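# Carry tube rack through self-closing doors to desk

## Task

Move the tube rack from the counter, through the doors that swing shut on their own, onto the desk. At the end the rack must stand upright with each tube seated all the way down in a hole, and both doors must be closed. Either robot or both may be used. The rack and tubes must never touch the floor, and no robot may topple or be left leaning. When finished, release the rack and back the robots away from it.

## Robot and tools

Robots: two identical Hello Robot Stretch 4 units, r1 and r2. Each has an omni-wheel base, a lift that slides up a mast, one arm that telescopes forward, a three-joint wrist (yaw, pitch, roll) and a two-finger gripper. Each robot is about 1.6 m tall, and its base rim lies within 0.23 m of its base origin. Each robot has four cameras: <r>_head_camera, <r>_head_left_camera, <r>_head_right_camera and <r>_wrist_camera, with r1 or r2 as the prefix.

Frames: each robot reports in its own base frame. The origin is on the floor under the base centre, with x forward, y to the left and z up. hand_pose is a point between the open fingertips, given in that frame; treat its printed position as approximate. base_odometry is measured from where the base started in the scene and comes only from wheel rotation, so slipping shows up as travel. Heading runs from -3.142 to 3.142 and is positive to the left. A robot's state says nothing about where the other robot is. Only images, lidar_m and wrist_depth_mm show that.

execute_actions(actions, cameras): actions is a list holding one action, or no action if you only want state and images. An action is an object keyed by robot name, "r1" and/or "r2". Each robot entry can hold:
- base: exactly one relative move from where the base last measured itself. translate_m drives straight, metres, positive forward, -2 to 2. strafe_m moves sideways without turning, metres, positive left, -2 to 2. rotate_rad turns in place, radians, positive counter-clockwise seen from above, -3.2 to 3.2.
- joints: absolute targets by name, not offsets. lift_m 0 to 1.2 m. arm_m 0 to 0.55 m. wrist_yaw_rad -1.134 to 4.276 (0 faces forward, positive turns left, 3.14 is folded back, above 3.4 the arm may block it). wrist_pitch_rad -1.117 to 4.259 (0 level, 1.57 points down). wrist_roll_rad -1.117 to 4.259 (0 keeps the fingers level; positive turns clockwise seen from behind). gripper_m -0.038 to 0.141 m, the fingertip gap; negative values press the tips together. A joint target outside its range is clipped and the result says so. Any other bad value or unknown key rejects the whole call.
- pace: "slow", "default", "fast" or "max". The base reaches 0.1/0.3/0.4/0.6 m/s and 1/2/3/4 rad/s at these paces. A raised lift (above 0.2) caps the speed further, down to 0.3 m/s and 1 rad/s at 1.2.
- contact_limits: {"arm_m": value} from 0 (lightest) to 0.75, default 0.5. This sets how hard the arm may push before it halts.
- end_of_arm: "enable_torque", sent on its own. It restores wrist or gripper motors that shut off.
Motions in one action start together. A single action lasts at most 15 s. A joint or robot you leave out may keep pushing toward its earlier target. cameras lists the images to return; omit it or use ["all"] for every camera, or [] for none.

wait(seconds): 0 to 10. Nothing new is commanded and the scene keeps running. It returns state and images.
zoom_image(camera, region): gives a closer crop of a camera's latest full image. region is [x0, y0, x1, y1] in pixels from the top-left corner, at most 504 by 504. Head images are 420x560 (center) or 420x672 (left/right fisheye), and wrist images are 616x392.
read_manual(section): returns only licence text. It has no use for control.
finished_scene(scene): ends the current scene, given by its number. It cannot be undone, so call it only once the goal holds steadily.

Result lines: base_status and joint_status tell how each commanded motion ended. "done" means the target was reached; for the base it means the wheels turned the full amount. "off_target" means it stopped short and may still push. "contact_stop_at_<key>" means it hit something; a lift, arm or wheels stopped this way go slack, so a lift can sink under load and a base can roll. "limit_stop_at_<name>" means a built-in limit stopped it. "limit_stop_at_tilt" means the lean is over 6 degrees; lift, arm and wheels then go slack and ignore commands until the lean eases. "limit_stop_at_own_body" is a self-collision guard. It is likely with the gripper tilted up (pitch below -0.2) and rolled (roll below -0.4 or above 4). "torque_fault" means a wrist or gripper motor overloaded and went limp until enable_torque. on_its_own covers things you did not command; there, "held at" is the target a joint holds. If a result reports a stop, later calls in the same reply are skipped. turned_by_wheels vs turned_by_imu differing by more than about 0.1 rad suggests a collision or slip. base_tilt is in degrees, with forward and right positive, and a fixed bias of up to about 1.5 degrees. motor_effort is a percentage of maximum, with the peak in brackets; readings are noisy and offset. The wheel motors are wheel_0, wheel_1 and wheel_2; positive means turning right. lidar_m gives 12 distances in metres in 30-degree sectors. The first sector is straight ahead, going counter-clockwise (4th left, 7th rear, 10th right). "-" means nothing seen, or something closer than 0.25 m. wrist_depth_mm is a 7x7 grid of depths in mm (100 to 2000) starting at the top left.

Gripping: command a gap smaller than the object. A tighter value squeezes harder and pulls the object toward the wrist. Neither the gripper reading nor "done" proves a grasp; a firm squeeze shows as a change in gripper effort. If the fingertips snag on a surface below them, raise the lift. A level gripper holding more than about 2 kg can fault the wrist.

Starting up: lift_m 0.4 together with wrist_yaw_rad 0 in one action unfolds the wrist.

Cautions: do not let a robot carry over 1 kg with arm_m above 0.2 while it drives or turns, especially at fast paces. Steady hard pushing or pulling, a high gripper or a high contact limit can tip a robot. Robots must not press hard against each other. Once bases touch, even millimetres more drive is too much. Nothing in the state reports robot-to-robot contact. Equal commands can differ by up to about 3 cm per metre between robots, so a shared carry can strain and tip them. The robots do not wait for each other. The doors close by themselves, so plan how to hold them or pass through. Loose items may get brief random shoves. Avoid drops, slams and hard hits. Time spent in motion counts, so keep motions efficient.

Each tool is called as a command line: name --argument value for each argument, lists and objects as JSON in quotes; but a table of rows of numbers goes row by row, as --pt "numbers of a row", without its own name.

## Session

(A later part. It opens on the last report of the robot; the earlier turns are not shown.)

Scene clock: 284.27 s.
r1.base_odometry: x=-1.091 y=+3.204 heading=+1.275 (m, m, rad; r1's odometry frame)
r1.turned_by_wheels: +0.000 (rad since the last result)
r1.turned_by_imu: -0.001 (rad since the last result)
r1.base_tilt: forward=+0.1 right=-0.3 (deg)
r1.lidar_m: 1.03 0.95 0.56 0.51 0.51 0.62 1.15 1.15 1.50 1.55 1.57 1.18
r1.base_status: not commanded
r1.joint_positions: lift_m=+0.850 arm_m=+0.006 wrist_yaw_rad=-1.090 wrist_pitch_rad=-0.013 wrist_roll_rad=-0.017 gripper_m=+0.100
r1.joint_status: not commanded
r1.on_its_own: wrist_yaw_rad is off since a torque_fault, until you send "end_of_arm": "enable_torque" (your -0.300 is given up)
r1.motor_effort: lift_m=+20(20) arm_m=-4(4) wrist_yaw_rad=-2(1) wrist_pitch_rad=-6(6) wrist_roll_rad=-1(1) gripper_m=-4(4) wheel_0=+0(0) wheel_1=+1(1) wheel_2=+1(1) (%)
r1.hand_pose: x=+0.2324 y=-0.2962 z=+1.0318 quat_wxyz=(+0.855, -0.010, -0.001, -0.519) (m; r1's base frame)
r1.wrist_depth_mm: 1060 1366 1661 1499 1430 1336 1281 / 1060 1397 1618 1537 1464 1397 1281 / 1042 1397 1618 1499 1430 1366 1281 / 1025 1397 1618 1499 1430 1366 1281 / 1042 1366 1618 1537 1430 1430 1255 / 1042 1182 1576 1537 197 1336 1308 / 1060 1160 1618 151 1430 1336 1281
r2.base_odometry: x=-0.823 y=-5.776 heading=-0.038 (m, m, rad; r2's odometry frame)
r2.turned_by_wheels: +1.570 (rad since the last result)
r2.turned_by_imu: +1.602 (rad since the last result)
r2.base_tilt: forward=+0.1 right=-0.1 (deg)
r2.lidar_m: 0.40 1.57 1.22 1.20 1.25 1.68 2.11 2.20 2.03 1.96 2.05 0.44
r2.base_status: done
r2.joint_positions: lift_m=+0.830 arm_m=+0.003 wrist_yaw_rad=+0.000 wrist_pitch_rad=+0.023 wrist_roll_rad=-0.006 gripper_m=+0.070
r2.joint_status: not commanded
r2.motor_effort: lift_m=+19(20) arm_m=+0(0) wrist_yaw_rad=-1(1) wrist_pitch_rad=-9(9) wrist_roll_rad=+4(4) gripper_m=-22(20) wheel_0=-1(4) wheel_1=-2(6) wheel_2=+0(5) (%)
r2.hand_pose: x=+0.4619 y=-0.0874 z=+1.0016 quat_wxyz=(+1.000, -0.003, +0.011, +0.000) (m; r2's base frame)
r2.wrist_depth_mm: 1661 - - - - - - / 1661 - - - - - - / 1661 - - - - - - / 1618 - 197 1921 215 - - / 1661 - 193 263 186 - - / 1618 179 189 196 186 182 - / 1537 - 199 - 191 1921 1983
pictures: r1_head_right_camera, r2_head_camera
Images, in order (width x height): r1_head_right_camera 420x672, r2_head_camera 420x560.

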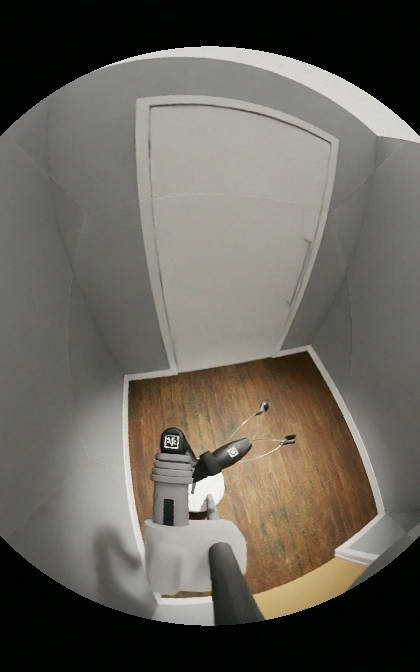

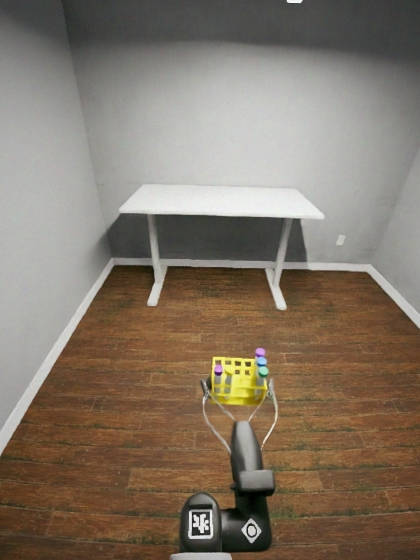

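execute_actions --actions '[{"r2":{"base":{"translate_m":1.15}}}]' --cameras '["r2_wrist_camera","r2_head_camera"]'

Scene clock: 291.07 s.
r1.base_odometry: x=-1.091 y=+3.204 heading=+1.275 (m, m, rad; r1's odometry frame)
r1.turned_by_wheels: +0.000 (rad since the last result)
r1.turned_by_imu: -0.002 (rad since the last result)
r1.base_tilt: forward=+0.2 right=-0.3 (deg)
r1.lidar_m: 1.03 0.95 0.60 0.50 0.50 0.61 1.13 1.16 1.49 1.55 1.56 1.18
r1.base_status: not commanded
r1.joint_positions: lift_m=+0.850 arm_m=+0.006 wrist_yaw_rad=-1.090 wrist_pitch_rad=-0.013 wrist_roll_rad=-0.017 gripper_m=+0.100
r1.joint_status: not commanded
r1.on_its_own: wrist_yaw_rad is off since a torque_fault, until you send "end_of_arm": "enable_torque" (your -0.300 is given up)
r1.motor_effort: lift_m=+20(20) arm_m=-4(4) wrist_yaw_rad=+0(1) wrist_pitch_rad=-6(7) wrist_roll_rad=-1(1) gripper_m=+1(4) wheel_0=+0(0) wheel_1=+1(1) wheel_2=+1(1) (%)
r1.hand_pose: x=+0.2324 y=-0.2962 z=+1.0318 quat_wxyz=(+0.855, -0.010, -0.001, -0.519) (m; r1's base frame)
r1.wrist_depth_mm: 1060 1397 1661 1537 1430 1336 1281 / 1060 1397 1618 1537 1464 1366 1281 / 1042 1397 1618 1537 1464 1336 1308 / 1025 1397 1576 1499 1430 1336 1255 / 1042 1430 1661 1537 1430 1397 1281 / 1042 1182 1618 1499 197 1336 1255 / 1042 1205 1576 152 1397 1366 1281
r2.base_odometry: x=+0.326 y=-5.819 heading=-0.038 (m, m, rad; r2's odometry frame)
r2.turned_by_wheels: +0.000 (rad since the last result)
r2.turned_by_imu: -0.009 (rad since the last result)
r2.base_tilt: forward=+0.2 right=-0.1 (deg)
r2.lidar_m: 0.41 0.73 1.14 1.10 1.15 1.74 3.32 2.79 2.06 1.99 0.96 0.42
r2.base_status: done
r2.joint_positions: lift_m=+0.830 arm_m=+0.003 wrist_yaw_rad=+0.000 wrist_pitch_rad=+0.023 wrist_roll_rad=-0.006 gripper_m=+0.070
r2.joint_status: not commanded
r2.motor_effort: lift_m=+19(19) arm_m=+0(0) wrist_yaw_rad=-1(1) wrist_pitch_rad=-9(9) wrist_roll_rad=+4(4) gripper_m=-23(21) wheel_0=-2(2) wheel_1=+0(4) wheel_2=+2(8) (%)
r2.hand_pose: x=+0.4618 y=-0.0874 z=+1.0016 quat_wxyz=(+1.000, -0.003, +0.011, +0.000) (m; r2's base frame)
r2.wrist_depth_mm: 1229 1229 1229 1205 1205 1205 1205 / 1229 1229 1229 1229 1229 1205 1205 / 1255 1229 1229 1229 1229 1229 1229 / 1281 1229 196 1229 216 1229 1205 / 603 574 193 262 186 492 535 / 854 179 189 208 186 182 1255 / 1308 1281 199 - 191 1255 1255
pictures: r2_head_camera, r2_wrist_camera
Images, in order (width x height): r2_head_camera 420x560, r2_wrist_camera 616x392.

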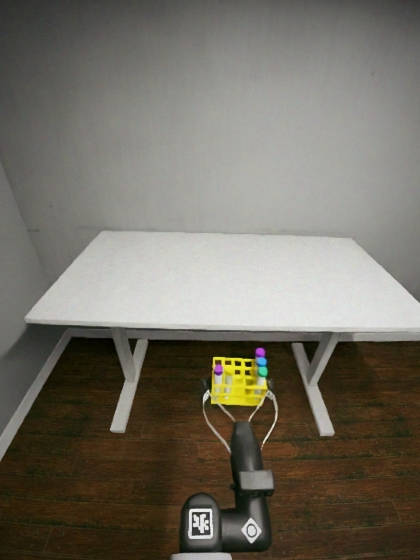

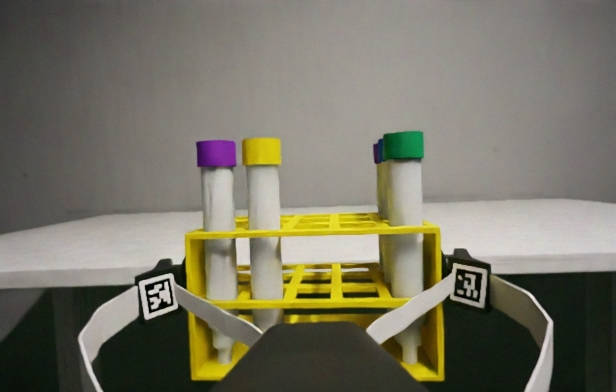

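execute_actions --actions '[{"r2":{"joints":{"lift_m":0.91},"pace":"slow"}}]' --cameras '[]'

execute_actions --actions '[{"r2":{"joints":{"arm_m":0.4},"pace":"slow"}}]' --cameras '["r2_wrist_camera"]'

execute_actions --actions '[{"r2":{"joints":{"lift_m":0.86},"pace":"slow"}}]' --cameras '["r2_wrist_camera"]'

Scene clock: 294.00 s.
r1.base_odometry: x=-1.091 y=+3.204 heading=+1.275 (m, m, rad; r1's odometry frame)
r1.turned_by_wheels: +0.000 (rad since the last result)
r1.turned_by_imu: -0.001 (rad since the last result)
r1.base_tilt: forward=+0.2 right=-0.3 (deg)
r1.lidar_m: 1.02 0.96 0.59 0.50 0.51 0.62 1.13 1.17 1.49 1.55 1.56 1.19
r1.base_status: not commanded
r1.joint_positions: lift_m=+0.850 arm_m=+0.006 wrist_yaw_rad=-1.090 wrist_pitch_rad=-0.013 wrist_roll_rad=-0.017 gripper_m=+0.100
r1.joint_status: not commanded
r1.on_its_own: wrist_yaw_rad is off since a torque_fault, until you send "end_of_arm": "enable_torque" (your -0.300 is given up)
r1.motor_effort: lift_m=+20(20) arm_m=-4(4) wrist_yaw_rad=-1(1) wrist_pitch_rad=-6(6) wrist_roll_rad=-1(1) gripper_m=-1(2) wheel_0=+0(0) wheel_1=+1(1) wheel_2=+2(1) (%)
r1.hand_pose: x=+0.2324 y=-0.2962 z=+1.0318 quat_wxyz=(+0.855, -0.010, -0.001, -0.519) (m; r1's base frame)
r1.wrist_depth_mm: 1060 1397 1576 1499 1430 1336 1308 / 1078 1397 1618 1499 1430 1336 1308 / 1008 1366 1618 1537 1430 1366 1308 / 1025 1366 1661 1499 1397 1336 1308 / 1042 1430 1661 1499 1464 1366 1308 / 1042 1182 1618 1499 198 1366 1308 / 1042 1160 1661 151 1430 1336 1308
r2.base_odometry: x=+0.326 y=-5.819 heading=-0.038 (m, m, rad; r2's odometry frame)
r2.turned_by_wheels: +0.000 (rad since the last result)
r2.turned_by_imu: -0.001 (rad since the last result)
r2.base_tilt: forward=+0.0 right=-0.2 (deg)
r2.lidar_m: 0.42 0.72 1.14 1.10 1.16 1.76 3.32 2.80 2.07 1.99 0.97 0.41
r2.base_status: not commanded
r2.joint_positions: lift_m=+0.910 arm_m=+0.003 wrist_yaw_rad=+0.000 wrist_pitch_rad=+0.023 wrist_roll_rad=-0.006 gripper_m=+0.070
r2.joint_status: all done
r2.motor_effort: lift_m=+21(22) arm_m=+0(0) wrist_yaw_rad=+0(1) wrist_pitch_rad=-9(9) wrist_roll_rad=+3(3) gripper_m=-21(20) wheel_0=-1(1) wheel_1=+0(1) wheel_2=+2(2) (%)
r2.hand_pose: x=+0.4618 y=-0.0874 z=+1.0814 quat_wxyz=(+1.000, -0.003, +0.011, +0.000) (m; r2's base frame)
r2.wrist_depth_mm: 1229 1229 1229 1229 1205 1205 1182 / 1229 1255 1229 1229 1205 1229 1205 / 1255 1255 1229 1229 1229 1205 1205 / 1255 1255 196 1229 216 1229 1229 / 1281 976 192 263 186 820 809 / 574 179 189 208 186 182 488 / 1281 1281 199 - 191 1281 1281
pictures: none
No camera images: the call's "cameras" was empty. Leave "cameras" out to get every camera's image.

Scene clock: 299.27 s.
r1.base_odometry: x=-1.091 y=+3.204 heading=+1.275 (m, m, rad; r1's odometry frame)
r1.turned_by_wheels: +0.000 (rad since the last result)
r1.turned_by_imu: -0.002 (rad since the last result)
r1.base_tilt: forward=+0.2 right=-0.3 (deg)
r1.lidar_m: 1.03 0.95 0.58 0.50 0.51 0.60 1.14 1.15 1.49 1.54 1.55 1.20
r1.base_status: not commanded
r1.joint_positions: lift_m=+0.850 arm_m=+0.006 wrist_yaw_rad=-1.090 wrist_pitch_rad=-0.013 wrist_roll_rad=-0.017 gripper_m=+0.100
r1.joint_status: not commanded
r1.on_its_own: wrist_yaw_rad is off since a torque_fault, until you send "end_of_arm": "enable_torque" (your -0.300 is given up)
r1.motor_effort: lift_m=+20(20) arm_m=-4(4) wrist_yaw_rad=-3(1) wrist_pitch_rad=-6(6) wrist_roll_rad=-1(1) gripper_m=-1(3) wheel_0=+0(0) wheel_1=+1(1) wheel_2=+1(1) (%)
r1.hand_pose: x=+0.2324 y=-0.2962 z=+1.0318 quat_wxyz=(+0.855, -0.010, -0.001, -0.519) (m; r1's base frame)
r1.wrist_depth_mm: 1078 1397 1576 1537 1430 1336 1281 / 1060 1397 1618 1499 1430 1336 1336 / 1025 1397 1618 1576 1397 1366 1281 / 1025 1397 1661 1537 1430 1366 1308 / 1060 1397 1618 1537 1430 1366 1308 / 1042 1182 1537 1537 197 1336 1281 / 1060 1205 1618 151 1397 1308 1281
r2.base_odometry: x=+0.326 y=-5.819 heading=-0.038 (m, m, rad; r2's odometry frame)
r2.turned_by_wheels: +0.000 (rad since the last result)
r2.turned_by_imu: -0.002 (rad since the last result)
r2.base_tilt: forward=+0.3 right=+0.0 (deg)
r2.lidar_m: 0.68 0.71 1.14 1.09 1.15 1.75 3.30 2.81 2.06 1.98 0.97 0.71
r2.base_status: not commanded
r2.joint_positions: lift_m=+0.910 arm_m=+0.399 wrist_yaw_rad=+0.000 wrist_pitch_rad=+0.023 wrist_roll_rad=-0.006 gripper_m=+0.070
r2.joint_status: all done
r2.motor_effort: lift_m=+22(21) arm_m=+5(4) wrist_yaw_rad=+1(0) wrist_pitch_rad=-9(9) wrist_roll_rad=+3(3) gripper_m=-18(22) wheel_0=-1(1) wheel_1=-1(0) wheel_2=+2(2) (%)
r2.hand_pose: x=+0.8584 y=-0.0874 z=+1.0814 quat_wxyz=(+1.000, -0.003, +0.011, +0.000) (m; r2's base frame)
r2.wrist_depth_mm: 854 831 831 831 831 809 820 / 854 842 854 842 831 831 820 / 854 854 842 842 831 831 831 / 866 854 196 842 215 842 831 / 878 866 193 263 186 809 778 / 564 179 188 208 186 182 480 / 384 379 198 - 191 353 359
pictures: r2_wrist_camera
Images, in order (width x height): r2_wrist_camera 616x392.

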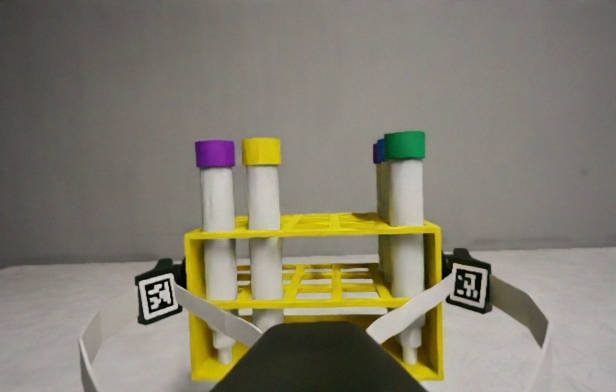

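Scene clock: 300.57 s.
r1.base_odometry: x=-1.091 y=+3.204 heading=+1.275 (m, m, rad; r1's odometry frame)
r1.turned_by_wheels: +0.000 (rad since the last result)
r1.turned_by_imu: +0.000 (rad since the last result)
r1.base_tilt: forward=+0.2 right=-0.2 (deg)
r1.lidar_m: 1.04 0.95 0.57 0.51 0.51 0.64 1.13 1.15 1.50 1.53 1.56 1.19
r1.base_status: not commanded
r1.joint_positions: lift_m=+0.850 arm_m=+0.006 wrist_yaw_rad=-1.090 wrist_pitch_rad=-0.013 wrist_roll_rad=-0.017 gripper_m=+0.100
r1.joint_status: not commanded
r1.on_its_own: wrist_yaw_rad is off since a torque_fault, until you send "end_of_arm": "enable_torque" (your -0.300 is given up)
r1.motor_effort: lift_m=+20(20) arm_m=-4(4) wrist_yaw_rad=+0(1) wrist_pitch_rad=-6(7) wrist_roll_rad=-1(1) gripper_m=-2(1) wheel_0=+0(0) wheel_1=+1(1) wheel_2=+1(2) (%)
r1.hand_pose: x=+0.2324 y=-0.2962 z=+1.0318 quat_wxyz=(+0.855, -0.010, -0.001, -0.519) (m; r1's base frame)
r1.wrist_depth_mm: 1078 1366 1618 1537 1430 1366 1281 / 1098 1397 1661 1499 1464 1397 1281 / 1025 1397 1618 1537 1397 1336 1308 / 1042 1397 1618 1537 1464 1366 1281 / 1042 1366 1661 1499 1430 1336 1308 / 1042 1205 1618 1499 198 1336 1281 / 1025 1205 1618 151 1397 1308 1308
r2.base_odometry: x=+0.326 y=-5.819 heading=-0.038 (m, m, rad; r2's odometry frame)
r2.turned_by_wheels: +0.000 (rad since the last result)
r2.turned_by_imu: -0.001 (rad since the last result)
r2.base_tilt: forward=+0.2 right=-0.1 (deg)
r2.lidar_m: 0.67 0.72 1.14 1.10 1.17 1.75 3.31 2.79 2.07 1.99 0.96 0.72
r2.base_status: not commanded
r2.joint_positions: lift_m=+0.860 arm_m=+0.399 wrist_yaw_rad=+0.000 wrist_pitch_rad=+0.023 wrist_roll_rad=-0.006 gripper_m=+0.070
r2.joint_status: all done
r2.motor_effort: lift_m=+15(20) arm_m=+5(5) wrist_yaw_rad=+0(1) wrist_pitch_rad=-9(9) wrist_roll_rad=+4(4) gripper_m=-24(21) wheel_0=-1(1) wheel_1=-1(1) wheel_2=+2(2) (%)
r2.hand_pose: x=+0.8584 y=-0.0874 z=+1.0319 quat_wxyz=(+1.000, -0.003, +0.011, +0.000) (m; r2's base frame)
r2.wrist_depth_mm: 842 831 831 820 820 820 820 / 854 842 831 831 842 831 820 / 866 854 854 842 831 831 831 / 866 854 196 854 216 842 842 / 759 715 193 263 186 597 580 / 413 179 189 208 186 182 355 / 283 278 198 - 191 260 257
pictures: r2_wrist_camera
Images, in order (width x height): r2_wrist_camera 616x392.

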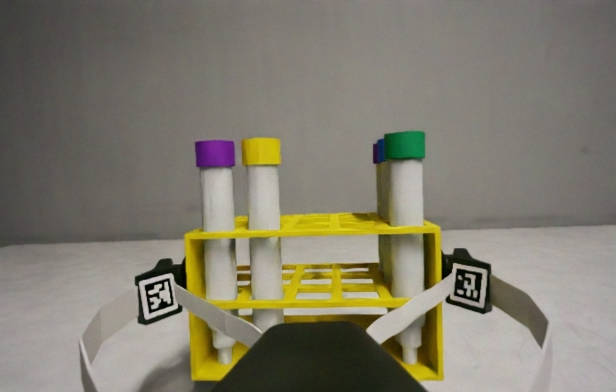

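execute_actions --actions '[{"r2":{"joints":{"lift_m":0.828},"pace":"slow"}}]' --cameras '[]'

execute_actions --actions '[{"r2":{"joints":{"gripper_m":0.141}}}]' --cameras '[]'

execute_actions --actions '[{"r2":{"joints":{"arm_m":0.15},"pace":"slow"}}]' --cameras '["r2_wrist_camera","r2_head_camera"]'

zoom_image --camera "r2_head_camera" --region '[100,180,350,350]'

Scene clock: 302.87 s.
r1.base_odometry: x=-1.091 y=+3.204 heading=+1.275 (m, m, rad; r1's odometry frame)
r1.turned_by_wheels: +0.000 (rad since the last result)
r1.turned_by_imu: -0.001 (rad since the last result)
r1.base_tilt: forward=+0.2 right=-0.3 (deg)
r1.lidar_m: 1.04 0.95 0.57 0.49 0.51 0.63 1.15 1.16 1.48 1.56 1.56 1.18
r1.base_status: not commanded
r1.joint_positions: lift_m=+0.850 arm_m=+0.006 wrist_yaw_rad=-1.090 wrist_pitch_rad=-0.013 wrist_roll_rad=-0.017 gripper_m=+0.100
r1.joint_status: not commanded
r1.on_its_own: wrist_yaw_rad is off since a torque_fault, until you send "end_of_arm": "enable_torque" (your -0.300 is given up)
r1.motor_effort: lift_m=+20(20) arm_m=-4(4) wrist_yaw_rad=-2(1) wrist_pitch_rad=-6(7) wrist_roll_rad=-1(1) gripper_m=-2(3) wheel_0=+0(0) wheel_1=+1(1) wheel_2=+2(2) (%)
r1.hand_pose: x=+0.2324 y=-0.2962 z=+1.0318 quat_wxyz=(+0.855, -0.010, -0.001, -0.519) (m; r1's base frame)
r1.wrist_depth_mm: 1078 1397 1661 1499 1430 1336 1308 / 1078 1397 1661 1499 1499 1336 1281 / 1042 1430 1618 1499 1430 1366 1281 / 1042 1430 1618 1537 1430 1366 1308 / 1008 1397 1661 1499 1430 1336 1281 / 1008 1182 1576 1537 198 1366 1281 / 1060 1182 1618 152 1464 1308 1281
r2.base_odometry: x=+0.326 y=-5.819 heading=-0.038 (m, m, rad; r2's odometry frame)
r2.turned_by_wheels: +0.000 (rad since the last result)
r2.turned_by_imu: -0.001 (rad since the last result)
r2.base_tilt: forward=+0.3 right=+0.0 (deg)
r2.lidar_m: 0.68 0.73 1.14 1.09 1.14 1.75 3.31 2.80 2.05 1.98 0.98 0.71
r2.base_status: not commanded
r2.joint_positions: lift_m=+0.828 arm_m=+0.399 wrist_yaw_rad=+0.000 wrist_pitch_rad=+0.023 wrist_roll_rad=-0.006 gripper_m=+0.070
r2.joint_status: all done
r2.motor_effort: lift_m=+15(16) arm_m=+5(5) wrist_yaw_rad=-1(1) wrist_pitch_rad=-9(8) wrist_roll_rad=+4(3) gripper_m=-22(22) wheel_0=-1(2) wheel_1=+0(0) wheel_2=+1(1) (%)
r2.hand_pose: x=+0.8584 y=-0.0874 z=+0.9999 quat_wxyz=(+1.000, -0.003, +0.011, +0.000) (m; r2's base frame)
r2.wrist_depth_mm: 842 831 831 831 831 831 820 / 842 842 842 842 831 820 831 / 854 854 842 842 831 831 831 / 866 854 196 854 215 854 831 / 580 554 193 263 186 459 449 / 319 179 189 208 186 182 273 / 218 214 198 - 191 201 204
pictures: none
No camera images: the call's "cameras" was empty. Leave "cameras" out to get every camera's image.

Scene clock: 304.60 s.
r1.base_odometry: x=-1.091 y=+3.204 heading=+1.275 (m, m, rad; r1's odometry frame)
r1.turned_by_wheels: +0.000 (rad since the last result)
r1.turned_by_imu: -0.001 (rad since the last result)
r1.base_tilt: forward=+0.2 right=-0.3 (deg)
r1.lidar_m: 1.03 0.95 0.58 0.50 0.51 0.63 1.15 1.13 1.50 1.54 1.56 1.19
r1.base_status: not commanded
r1.joint_positions: lift_m=+0.850 arm_m=+0.006 wrist_yaw_rad=-1.090 wrist_pitch_rad=-0.013 wrist_roll_rad=-0.017 gripper_m=+0.100
r1.joint_status: not commanded
r1.on_its_own: wrist_yaw_rad is off since a torque_fault, until you send "end_of_arm": "enable_torque" (your -0.300 is given up)
r1.motor_effort: lift_m=+20(20) arm_m=-4(4) wrist_yaw_rad=+1(1) wrist_pitch_rad=-6(7) wrist_roll_rad=-1(1) gripper_m=-1(1) wheel_0=+0(0) wheel_1=+1(1) wheel_2=+1(1) (%)
r1.hand_pose: x=+0.2324 y=-0.2962 z=+1.0318 quat_wxyz=(+0.855, -0.010, -0.001, -0.519) (m; r1's base frame)
r1.wrist_depth_mm: 1060 1397 1618 1537 1430 1397 1308 / 1060 1397 1661 1537 1464 1366 1281 / 1042 1366 1618 1537 1430 1336 1308 / 1025 1397 1661 1537 1430 1336 1336 / 1025 1397 1618 1499 1430 1336 1281 / 1025 1160 1576 1499 198 1308 1281 / 1042 1160 1661 151 1397 1308 1281
r2.base_odometry: x=+0.326 y=-5.819 heading=-0.038 (m, m, rad; r2's odometry frame)
r2.turned_by_wheels: +0.000 (rad since the last result)
r2.turned_by_imu: -0.001 (rad since the last result)
r2.base_tilt: forward=+0.2 right=-0.3 (deg)
r2.lidar_m: 0.69 0.70 1.15 1.10 1.17 1.74 3.31 2.80 2.06 1.98 0.97 0.71
r2.base_status: not commanded
r2.joint_positions: lift_m=+0.828 arm_m=+0.399 wrist_yaw_rad=+0.000 wrist_pitch_rad=+0.022 wrist_roll_rad=-0.006 gripper_m=+0.141
r2.joint_status: all done
r2.motor_effort: lift_m=+15(16) arm_m=+5(5) wrist_yaw_rad=-1(0) wrist_pitch_rad=-7(9) wrist_roll_rad=+5(3) gripper_m=+2(19) wheel_0=-1(2) wheel_1=+0(1) wheel_2=+2(2) (%)
r2.hand_pose: x=+0.8584 y=-0.0874 z=+1.0001 quat_wxyz=(+1.000, -0.003, +0.011, +0.000) (m; r2's base frame)
r2.wrist_depth_mm: 842 842 842 820 831 820 820 / 854 842 842 842 831 831 820 / 854 854 842 842 831 842 831 / 866 854 854 854 809 842 831 / 591 559 211 250 216 407 452 / 322 283 211 163 205 259 277 / 222 207 208 - 211 202 200
pictures: none
No camera images: the call's "cameras" was empty. Leave "cameras" out to get every camera's image.

Scene clock: 308.37 s.
r1.base_odometry: x=-1.091 y=+3.204 heading=+1.275 (m, m, rad; r1's odometry frame)
r1.turned_by_wheels: +0.000 (rad since the last result)
r1.turned_by_imu: -0.001 (rad since the last result)
r1.base_tilt: forward=+0.1 right=-0.3 (deg)
r1.lidar_m: 1.03 0.94 0.57 0.50 0.50 0.64 1.13 1.18 1.50 1.55 1.57 1.18
r1.base_status: not commanded
r1.joint_positions: lift_m=+0.850 arm_m=+0.006 wrist_yaw_rad=-1.090 wrist_pitch_rad=-0.013 wrist_roll_rad=-0.017 gripper_m=+0.100
r1.joint_status: not commanded
r1.on_its_own: wrist_yaw_rad is off since a torque_fault, until you send "end_of_arm": "enable_torque" (your -0.300 is given up)
r1.motor_effort: lift_m=+20(20) arm_m=-4(4) wrist_yaw_rad=+0(1) wrist_pitch_rad=-6(6) wrist_roll_rad=-1(1) gripper_m=+1(1) wheel_0=+0(0) wheel_1=+1(1) wheel_2=+2(2) (%)
r1.hand_pose: x=+0.2324 y=-0.2962 z=+1.0318 quat_wxyz=(+0.855, -0.010, -0.001, -0.519) (m; r1's base frame)
r1.wrist_depth_mm: 1060 1397 1618 1537 1464 1336 1308 / 1078 1430 1618 1537 1464 1336 1281 / 1042 1430 1661 1537 1430 1336 1281 / 1042 1366 1618 1537 1430 1336 1308 / 1042 1336 1661 1576 1464 1336 1281 / 1025 1205 1618 1499 197 1366 1281 / 1042 1160 1618 152 1464 1308 1281
r2.base_odometry: x=+0.326 y=-5.819 heading=-0.038 (m, m, rad; r2's odometry frame)
r2.turned_by_wheels: +0.000 (rad since the last result)
r2.turned_by_imu: -0.002 (rad since the last result)
r2.base_tilt: forward=+0.4 right=-0.2 (deg)
r2.lidar_m: 0.68 0.71 1.14 1.10 1.17 1.76 3.33 2.79 2.06 1.98 0.97 0.70
r2.base_status: not commanded
r2.joint_positions: lift_m=+0.828 arm_m=+0.151 wrist_yaw_rad=+0.000 wrist_pitch_rad=+0.022 wrist_roll_rad=-0.006 gripper_m=+0.141
r2.joint_status: all done
r2.motor_effort: lift_m=+16(16) arm_m=-5(5) wrist_yaw_rad=+0(0) wrist_pitch_rad=-6(6) wrist_roll_rad=+4(4) gripper_m=+1(1) wheel_0=-1(1) wheel_1=+0(1) wheel_2=+2(2) (%)
r2.hand_pose: x=+0.6102 y=-0.0874 z=+1.0002 quat_wxyz=(+1.000, -0.003, +0.011, +0.000) (m; r2's base frame)
r2.wrist_depth_mm: 1098 1098 1078 1078 1060 1060 1060 / 1098 1078 1098 1078 1060 1060 1060 / 1098 1098 1098 1098 1098 1078 1060 / 1118 1118 1098 904 1078 1078 1078 / 591 564 535 455 488 413 455 / 334 329 325 163 320 317 329 / 741 1138 1138 - 1118 1118 1118
pictures: r2_head_camera, r2_wrist_camera
Images, in order (width x height): r2_head_camera 420x560, r2_wrist_camera 616x392.

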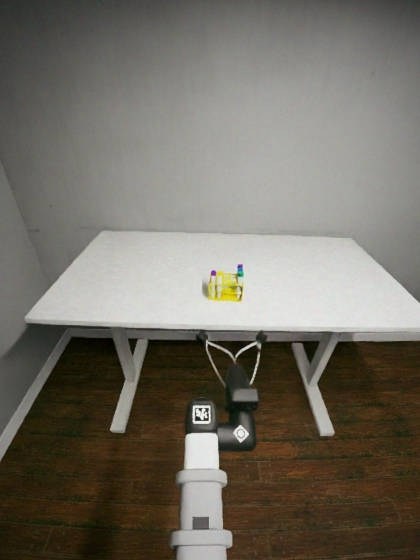

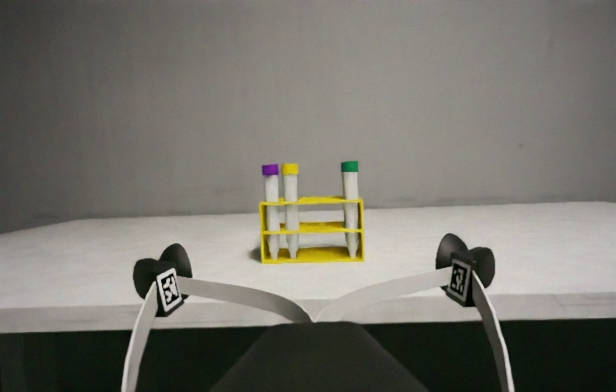

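Region (100, 180, 350, 350) of r2_head_camera's 420x560 image, scaled by 2.016, with more detail than that image has; it fills the top 343 rows of this view, and the rest is white.

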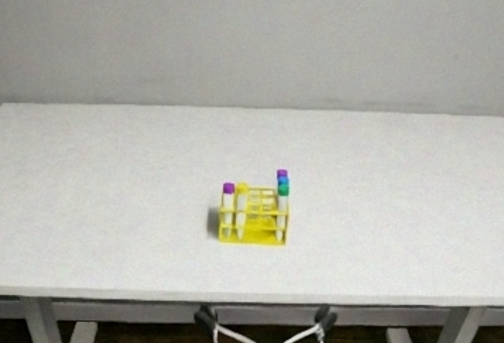

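execute_actions --actions '[{"r2":{"base":{"strafe_m":-0.045},"joints":{"lift_m":0.94,"gripper_m":-0.01}}}]' --cameras '[]'

execute_actions --actions '[{"r2":{"joints":{"arm_m":0.40},"pace":"slow"}}]' --cameras '["r2_wrist_camera"]'

execute_actions --actions '[{"r2":{"joints":{"lift_m":0.905},"pace":"slow"}}]' --cameras '["r2_wrist_camera","r2_head_camera"]'

Scene clock: 312.43 s.
r1.base_odometry: x=-1.091 y=+3.204 heading=+1.275 (m, m, rad; r1's odometry frame)
r1.turned_by_wheels: +0.000 (rad since the last result)
r1.turned_by_imu: -0.001 (rad since the last result)
r1.base_tilt: forward=+0.3 right=-0.2 (deg)
r1.lidar_m: 1.02 0.98 0.58 0.49 0.50 0.64 1.15 1.15 1.48 1.55 1.56 1.18
r1.base_status: not commanded
r1.joint_positions: lift_m=+0.850 arm_m=+0.006 wrist_yaw_rad=-1.090 wrist_pitch_rad=-0.013 wrist_roll_rad=-0.017 gripper_m=+0.100
r1.joint_status: not commanded
r1.on_its_own: wrist_yaw_rad is off since a torque_fault, until you send "end_of_arm": "enable_torque" (your -0.300 is given up)
r1.motor_effort: lift_m=+20(20) arm_m=-4(4) wrist_yaw_rad=+1(1) wrist_pitch_rad=-6(6) wrist_roll_rad=-1(1) gripper_m=-1(2) wheel_0=+0(0) wheel_1=+1(1) wheel_2=+1(2) (%)
r1.hand_pose: x=+0.2324 y=-0.2962 z=+1.0318 quat_wxyz=(+0.855, -0.010, -0.001, -0.519) (m; r1's base frame)
r1.wrist_depth_mm: 1060 1397 1576 1499 1464 1366 1308 / 1098 1366 1708 1499 1430 1366 1281 / 1060 1397 1618 1537 1464 1366 1308 / 1042 1430 1661 1537 1397 1336 1281 / 1042 1397 1618 1499 1397 1336 1308 / 1025 1182 1576 1537 198 1336 1281 / 1060 1182 1661 151 1430 1336 1281
r2.base_odometry: x=+0.325 y=-5.864 heading=-0.038 (m, m, rad; r2's odometry frame)
r2.turned_by_wheels: +0.000 (rad since the last result)
r2.turned_by_imu: -0.002 (rad since the last result)
r2.base_tilt: forward=+0.3 right=-0.1 (deg)
r2.lidar_m: 0.67 0.71 1.20 1.14 1.20 1.82 3.31 2.72 2.01 1.95 0.96 0.71
r2.base_status: done
r2.joint_positions: lift_m=+0.940 arm_m=+0.151 wrist_yaw_rad=+0.000 wrist_pitch_rad=+0.022 wrist_roll_rad=-0.006 gripper_m=-0.010
r2.joint_status: all done
r2.motor_effort: lift_m=+21(22) arm_m=-4(5) wrist_yaw_rad=+0(1) wrist_pitch_rad=-6(6) wrist_roll_rad=+4(3) gripper_m=-9(8) wheel_0=-2(8) wheel_1=+0(6) wheel_2=+0(1) (%)
r2.hand_pose: x=+0.6102 y=-0.0874 z=+1.1117 quat_wxyz=(+1.000, -0.003, +0.011, +0.000) (m; r2's base frame)
r2.wrist_depth_mm: 1098 1078 1060 1078 1060 1060 1060 / 1118 1098 1078 1078 1078 1078 1078 / 1118 1118 1078 1098 1078 1078 1078 / 1138 1098 1118 1098 1098 1098 1098 / 1138 1138 1078 216 991 960 917 / 654 634 179 189 180 574 564 / 452 418 436 - 442 382 407
pictures: none
No camera images: the call's "cameras" was empty. Leave "cameras" out to get every camera's image.

Scene clock: 316.20 s.
r1.base_odometry: x=-1.091 y=+3.204 heading=+1.275 (m, m, rad; r1's odometry frame)
r1.turned_by_wheels: +0.000 (rad since the last result)
r1.turned_by_imu: -0.001 (rad since the last result)
r1.base_tilt: forward=+0.2 right=-0.2 (deg)
r1.lidar_m: 1.02 0.96 0.60 0.51 0.50 0.61 1.15 1.15 1.50 1.54 1.56 1.17
r1.base_status: not commanded
r1.joint_positions: lift_m=+0.850 arm_m=+0.006 wrist_yaw_rad=-1.090 wrist_pitch_rad=-0.013 wrist_roll_rad=-0.017 gripper_m=+0.100
r1.joint_status: not commanded
r1.on_its_own: wrist_yaw_rad is off since a torque_fault, until you send "end_of_arm": "enable_torque" (your -0.300 is given up)
r1.motor_effort: lift_m=+20(20) arm_m=-4(4) wrist_yaw_rad=-3(1) wrist_pitch_rad=-6(6) wrist_roll_rad=-1(1) gripper_m=+1(3) wheel_0=+0(0) wheel_1=+1(1) wheel_2=+2(1) (%)
r1.hand_pose: x=+0.2324 y=-0.2962 z=+1.0318 quat_wxyz=(+0.855, -0.010, -0.001, -0.519) (m; r1's base frame)
r1.wrist_depth_mm: 1060 1366 1618 1499 1397 1366 1336 / 1078 1397 1661 1464 1430 1336 1281 / 1008 1366 1618 1537 1430 1366 1308 / 1060 1366 1618 1464 1464 1366 1308 / 1025 1397 1661 1537 1464 1397 1308 / 1060 1160 1576 1537 197 1366 1281 / 1060 1182 1618 152 1464 1336 1281
r2.base_odometry: x=+0.325 y=-5.864 heading=-0.038 (m, m, rad; r2's odometry frame)
r2.turned_by_wheels: +0.000 (rad since the last result)
r2.turned_by_imu: -0.002 (rad since the last result)
r2.base_tilt: forward=+0.1 right=-0.2 (deg)
r2.lidar_m: 0.68 0.72 1.20 1.15 1.21 1.82 3.32 2.72 2.01 1.94 0.99 0.70
r2.base_status: not commanded
r2.joint_positions: lift_m=+0.940 arm_m=+0.399 wrist_yaw_rad=+0.000 wrist_pitch_rad=+0.022 wrist_roll_rad=-0.006 gripper_m=-0.010
r2.joint_status: all done
r2.motor_effort: lift_m=+21(22) arm_m=+5(5) wrist_yaw_rad=+0(1) wrist_pitch_rad=-6(7) wrist_roll_rad=+3(4) gripper_m=-8(7) wheel_0=-2(2) wheel_1=+0(0) wheel_2=+0(0) (%)
r2.hand_pose: x=+0.8584 y=-0.0874 z=+1.1117 quat_wxyz=(+1.000, -0.003, +0.011, +0.000) (m; r2's base frame)
r2.wrist_depth_mm: 842 842 831 831 820 831 809 / 854 854 842 831 842 831 831 / 854 854 842 842 842 831 820 / 866 866 854 854 854 842 842 / 878 866 866 216 854 854 842 / 654 640 179 189 180 574 564 / 452 399 214 - 442 377 407
pictures: r2_wrist_camera
Images, in order (width x height): r2_wrist_camera 616x392.

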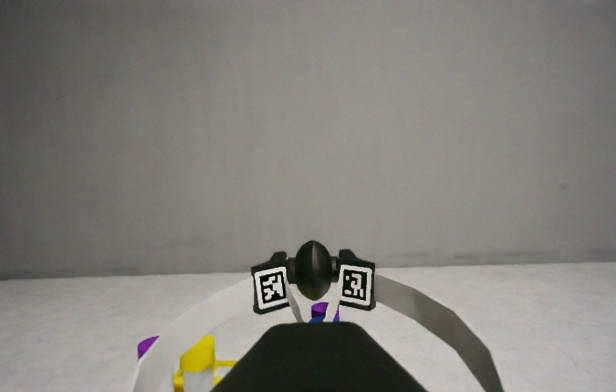

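Scene clock: 317.33 s.
r1.base_odometry: x=-1.091 y=+3.204 heading=+1.275 (m, m, rad; r1's odometry frame)
r1.turned_by_wheels: +0.000 (rad since the last result)
r1.turned_by_imu: +0.000 (rad since the last result)
r1.base_tilt: forward=+0.2 right=-0.3 (deg)
r1.lidar_m: 1.03 0.97 0.56 0.50 0.50 0.63 1.14 1.16 1.51 1.52 1.57 1.18
r1.base_status: not commanded
r1.joint_positions: lift_m=+0.850 arm_m=+0.006 wrist_yaw_rad=-1.090 wrist_pitch_rad=-0.013 wrist_roll_rad=-0.017 gripper_m=+0.100
r1.joint_status: not commanded
r1.on_its_own: wrist_yaw_rad is off since a torque_fault, until you send "end_of_arm": "enable_torque" (your -0.300 is given up)
r1.motor_effort: lift_m=+20(20) arm_m=-4(4) wrist_yaw_rad=-1(1) wrist_pitch_rad=-6(6) wrist_roll_rad=-1(1) gripper_m=-2(3) wheel_0=+0(0) wheel_1=+1(1) wheel_2=+1(2) (%)
r1.hand_pose: x=+0.2324 y=-0.2962 z=+1.0318 quat_wxyz=(+0.855, -0.010, -0.001, -0.519) (m; r1's base frame)
r1.wrist_depth_mm: 1078 1366 1661 1499 1430 1397 1281 / 1078 1430 1576 1537 1430 1336 1308 / 1025 1430 1661 1576 1430 1366 1308 / 1025 1397 1618 1499 1464 1397 1281 / 1025 1397 1661 1537 1430 1336 1281 / 1042 1160 1576 1499 197 1366 1281 / 1060 1182 1618 151 1430 1336 1308
r2.base_odometry: x=+0.325 y=-5.864 heading=-0.038 (m, m, rad; r2's odometry frame)
r2.turned_by_wheels: +0.000 (rad since the last result)
r2.turned_by_imu: +0.000 (rad since the last result)
r2.base_tilt: forward=+0.2 right=-0.2 (deg)
r2.lidar_m: 0.69 0.72 1.20 1.14 1.19 1.82 3.32 2.75 2.02 1.95 0.97 0.71
r2.base_status: not commanded
r2.joint_positions: lift_m=+0.906 arm_m=+0.399 wrist_yaw_rad=+0.000 wrist_pitch_rad=+0.008 wrist_roll_rad=-0.006 gripper_m=-0.010
r2.joint_status: all done
r2.on_its_own: wrist_pitch_rad is at rest, and its effort (+33) is outside its rest range (-23 to +23)
r2.motor_effort: lift_m=+10(21) arm_m=+5(5) wrist_yaw_rad=-1(1) wrist_pitch_rad=+33(34) wrist_roll_rad=+4(3) gripper_m=-7(7) wheel_0=-2(2) wheel_1=+0(0) wheel_2=+0(0) (%)
r2.hand_pose: x=+0.8585 y=-0.0874 z=+1.0816 quat_wxyz=(+1.000, -0.003, +0.004, +0.000) (m; r2's base frame)
r2.wrist_depth_mm: 854 842 842 842 831 820 820 / 854 854 854 842 831 831 831 / 866 854 854 854 842 831 831 / 866 854 854 842 854 842 831 / 866 866 866 213 854 842 831 / 615 591 180 190 180 530 521 / 410 359 213 - 402 343 368
pictures: r2_head_camera, r2_wrist_camera
Images, in order (width x height): r2_head_camera 420x560, r2_wrist_camera 616x392.

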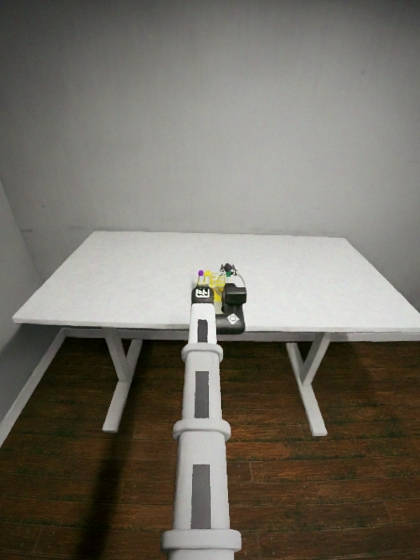

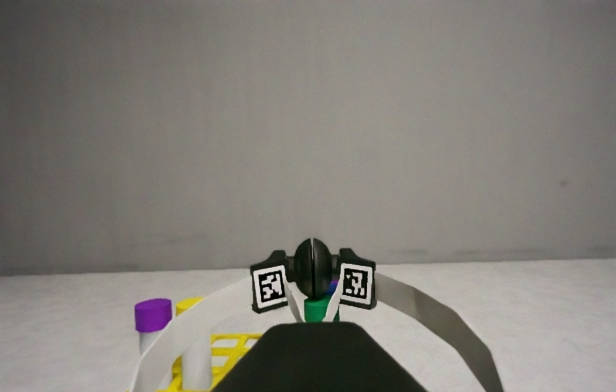

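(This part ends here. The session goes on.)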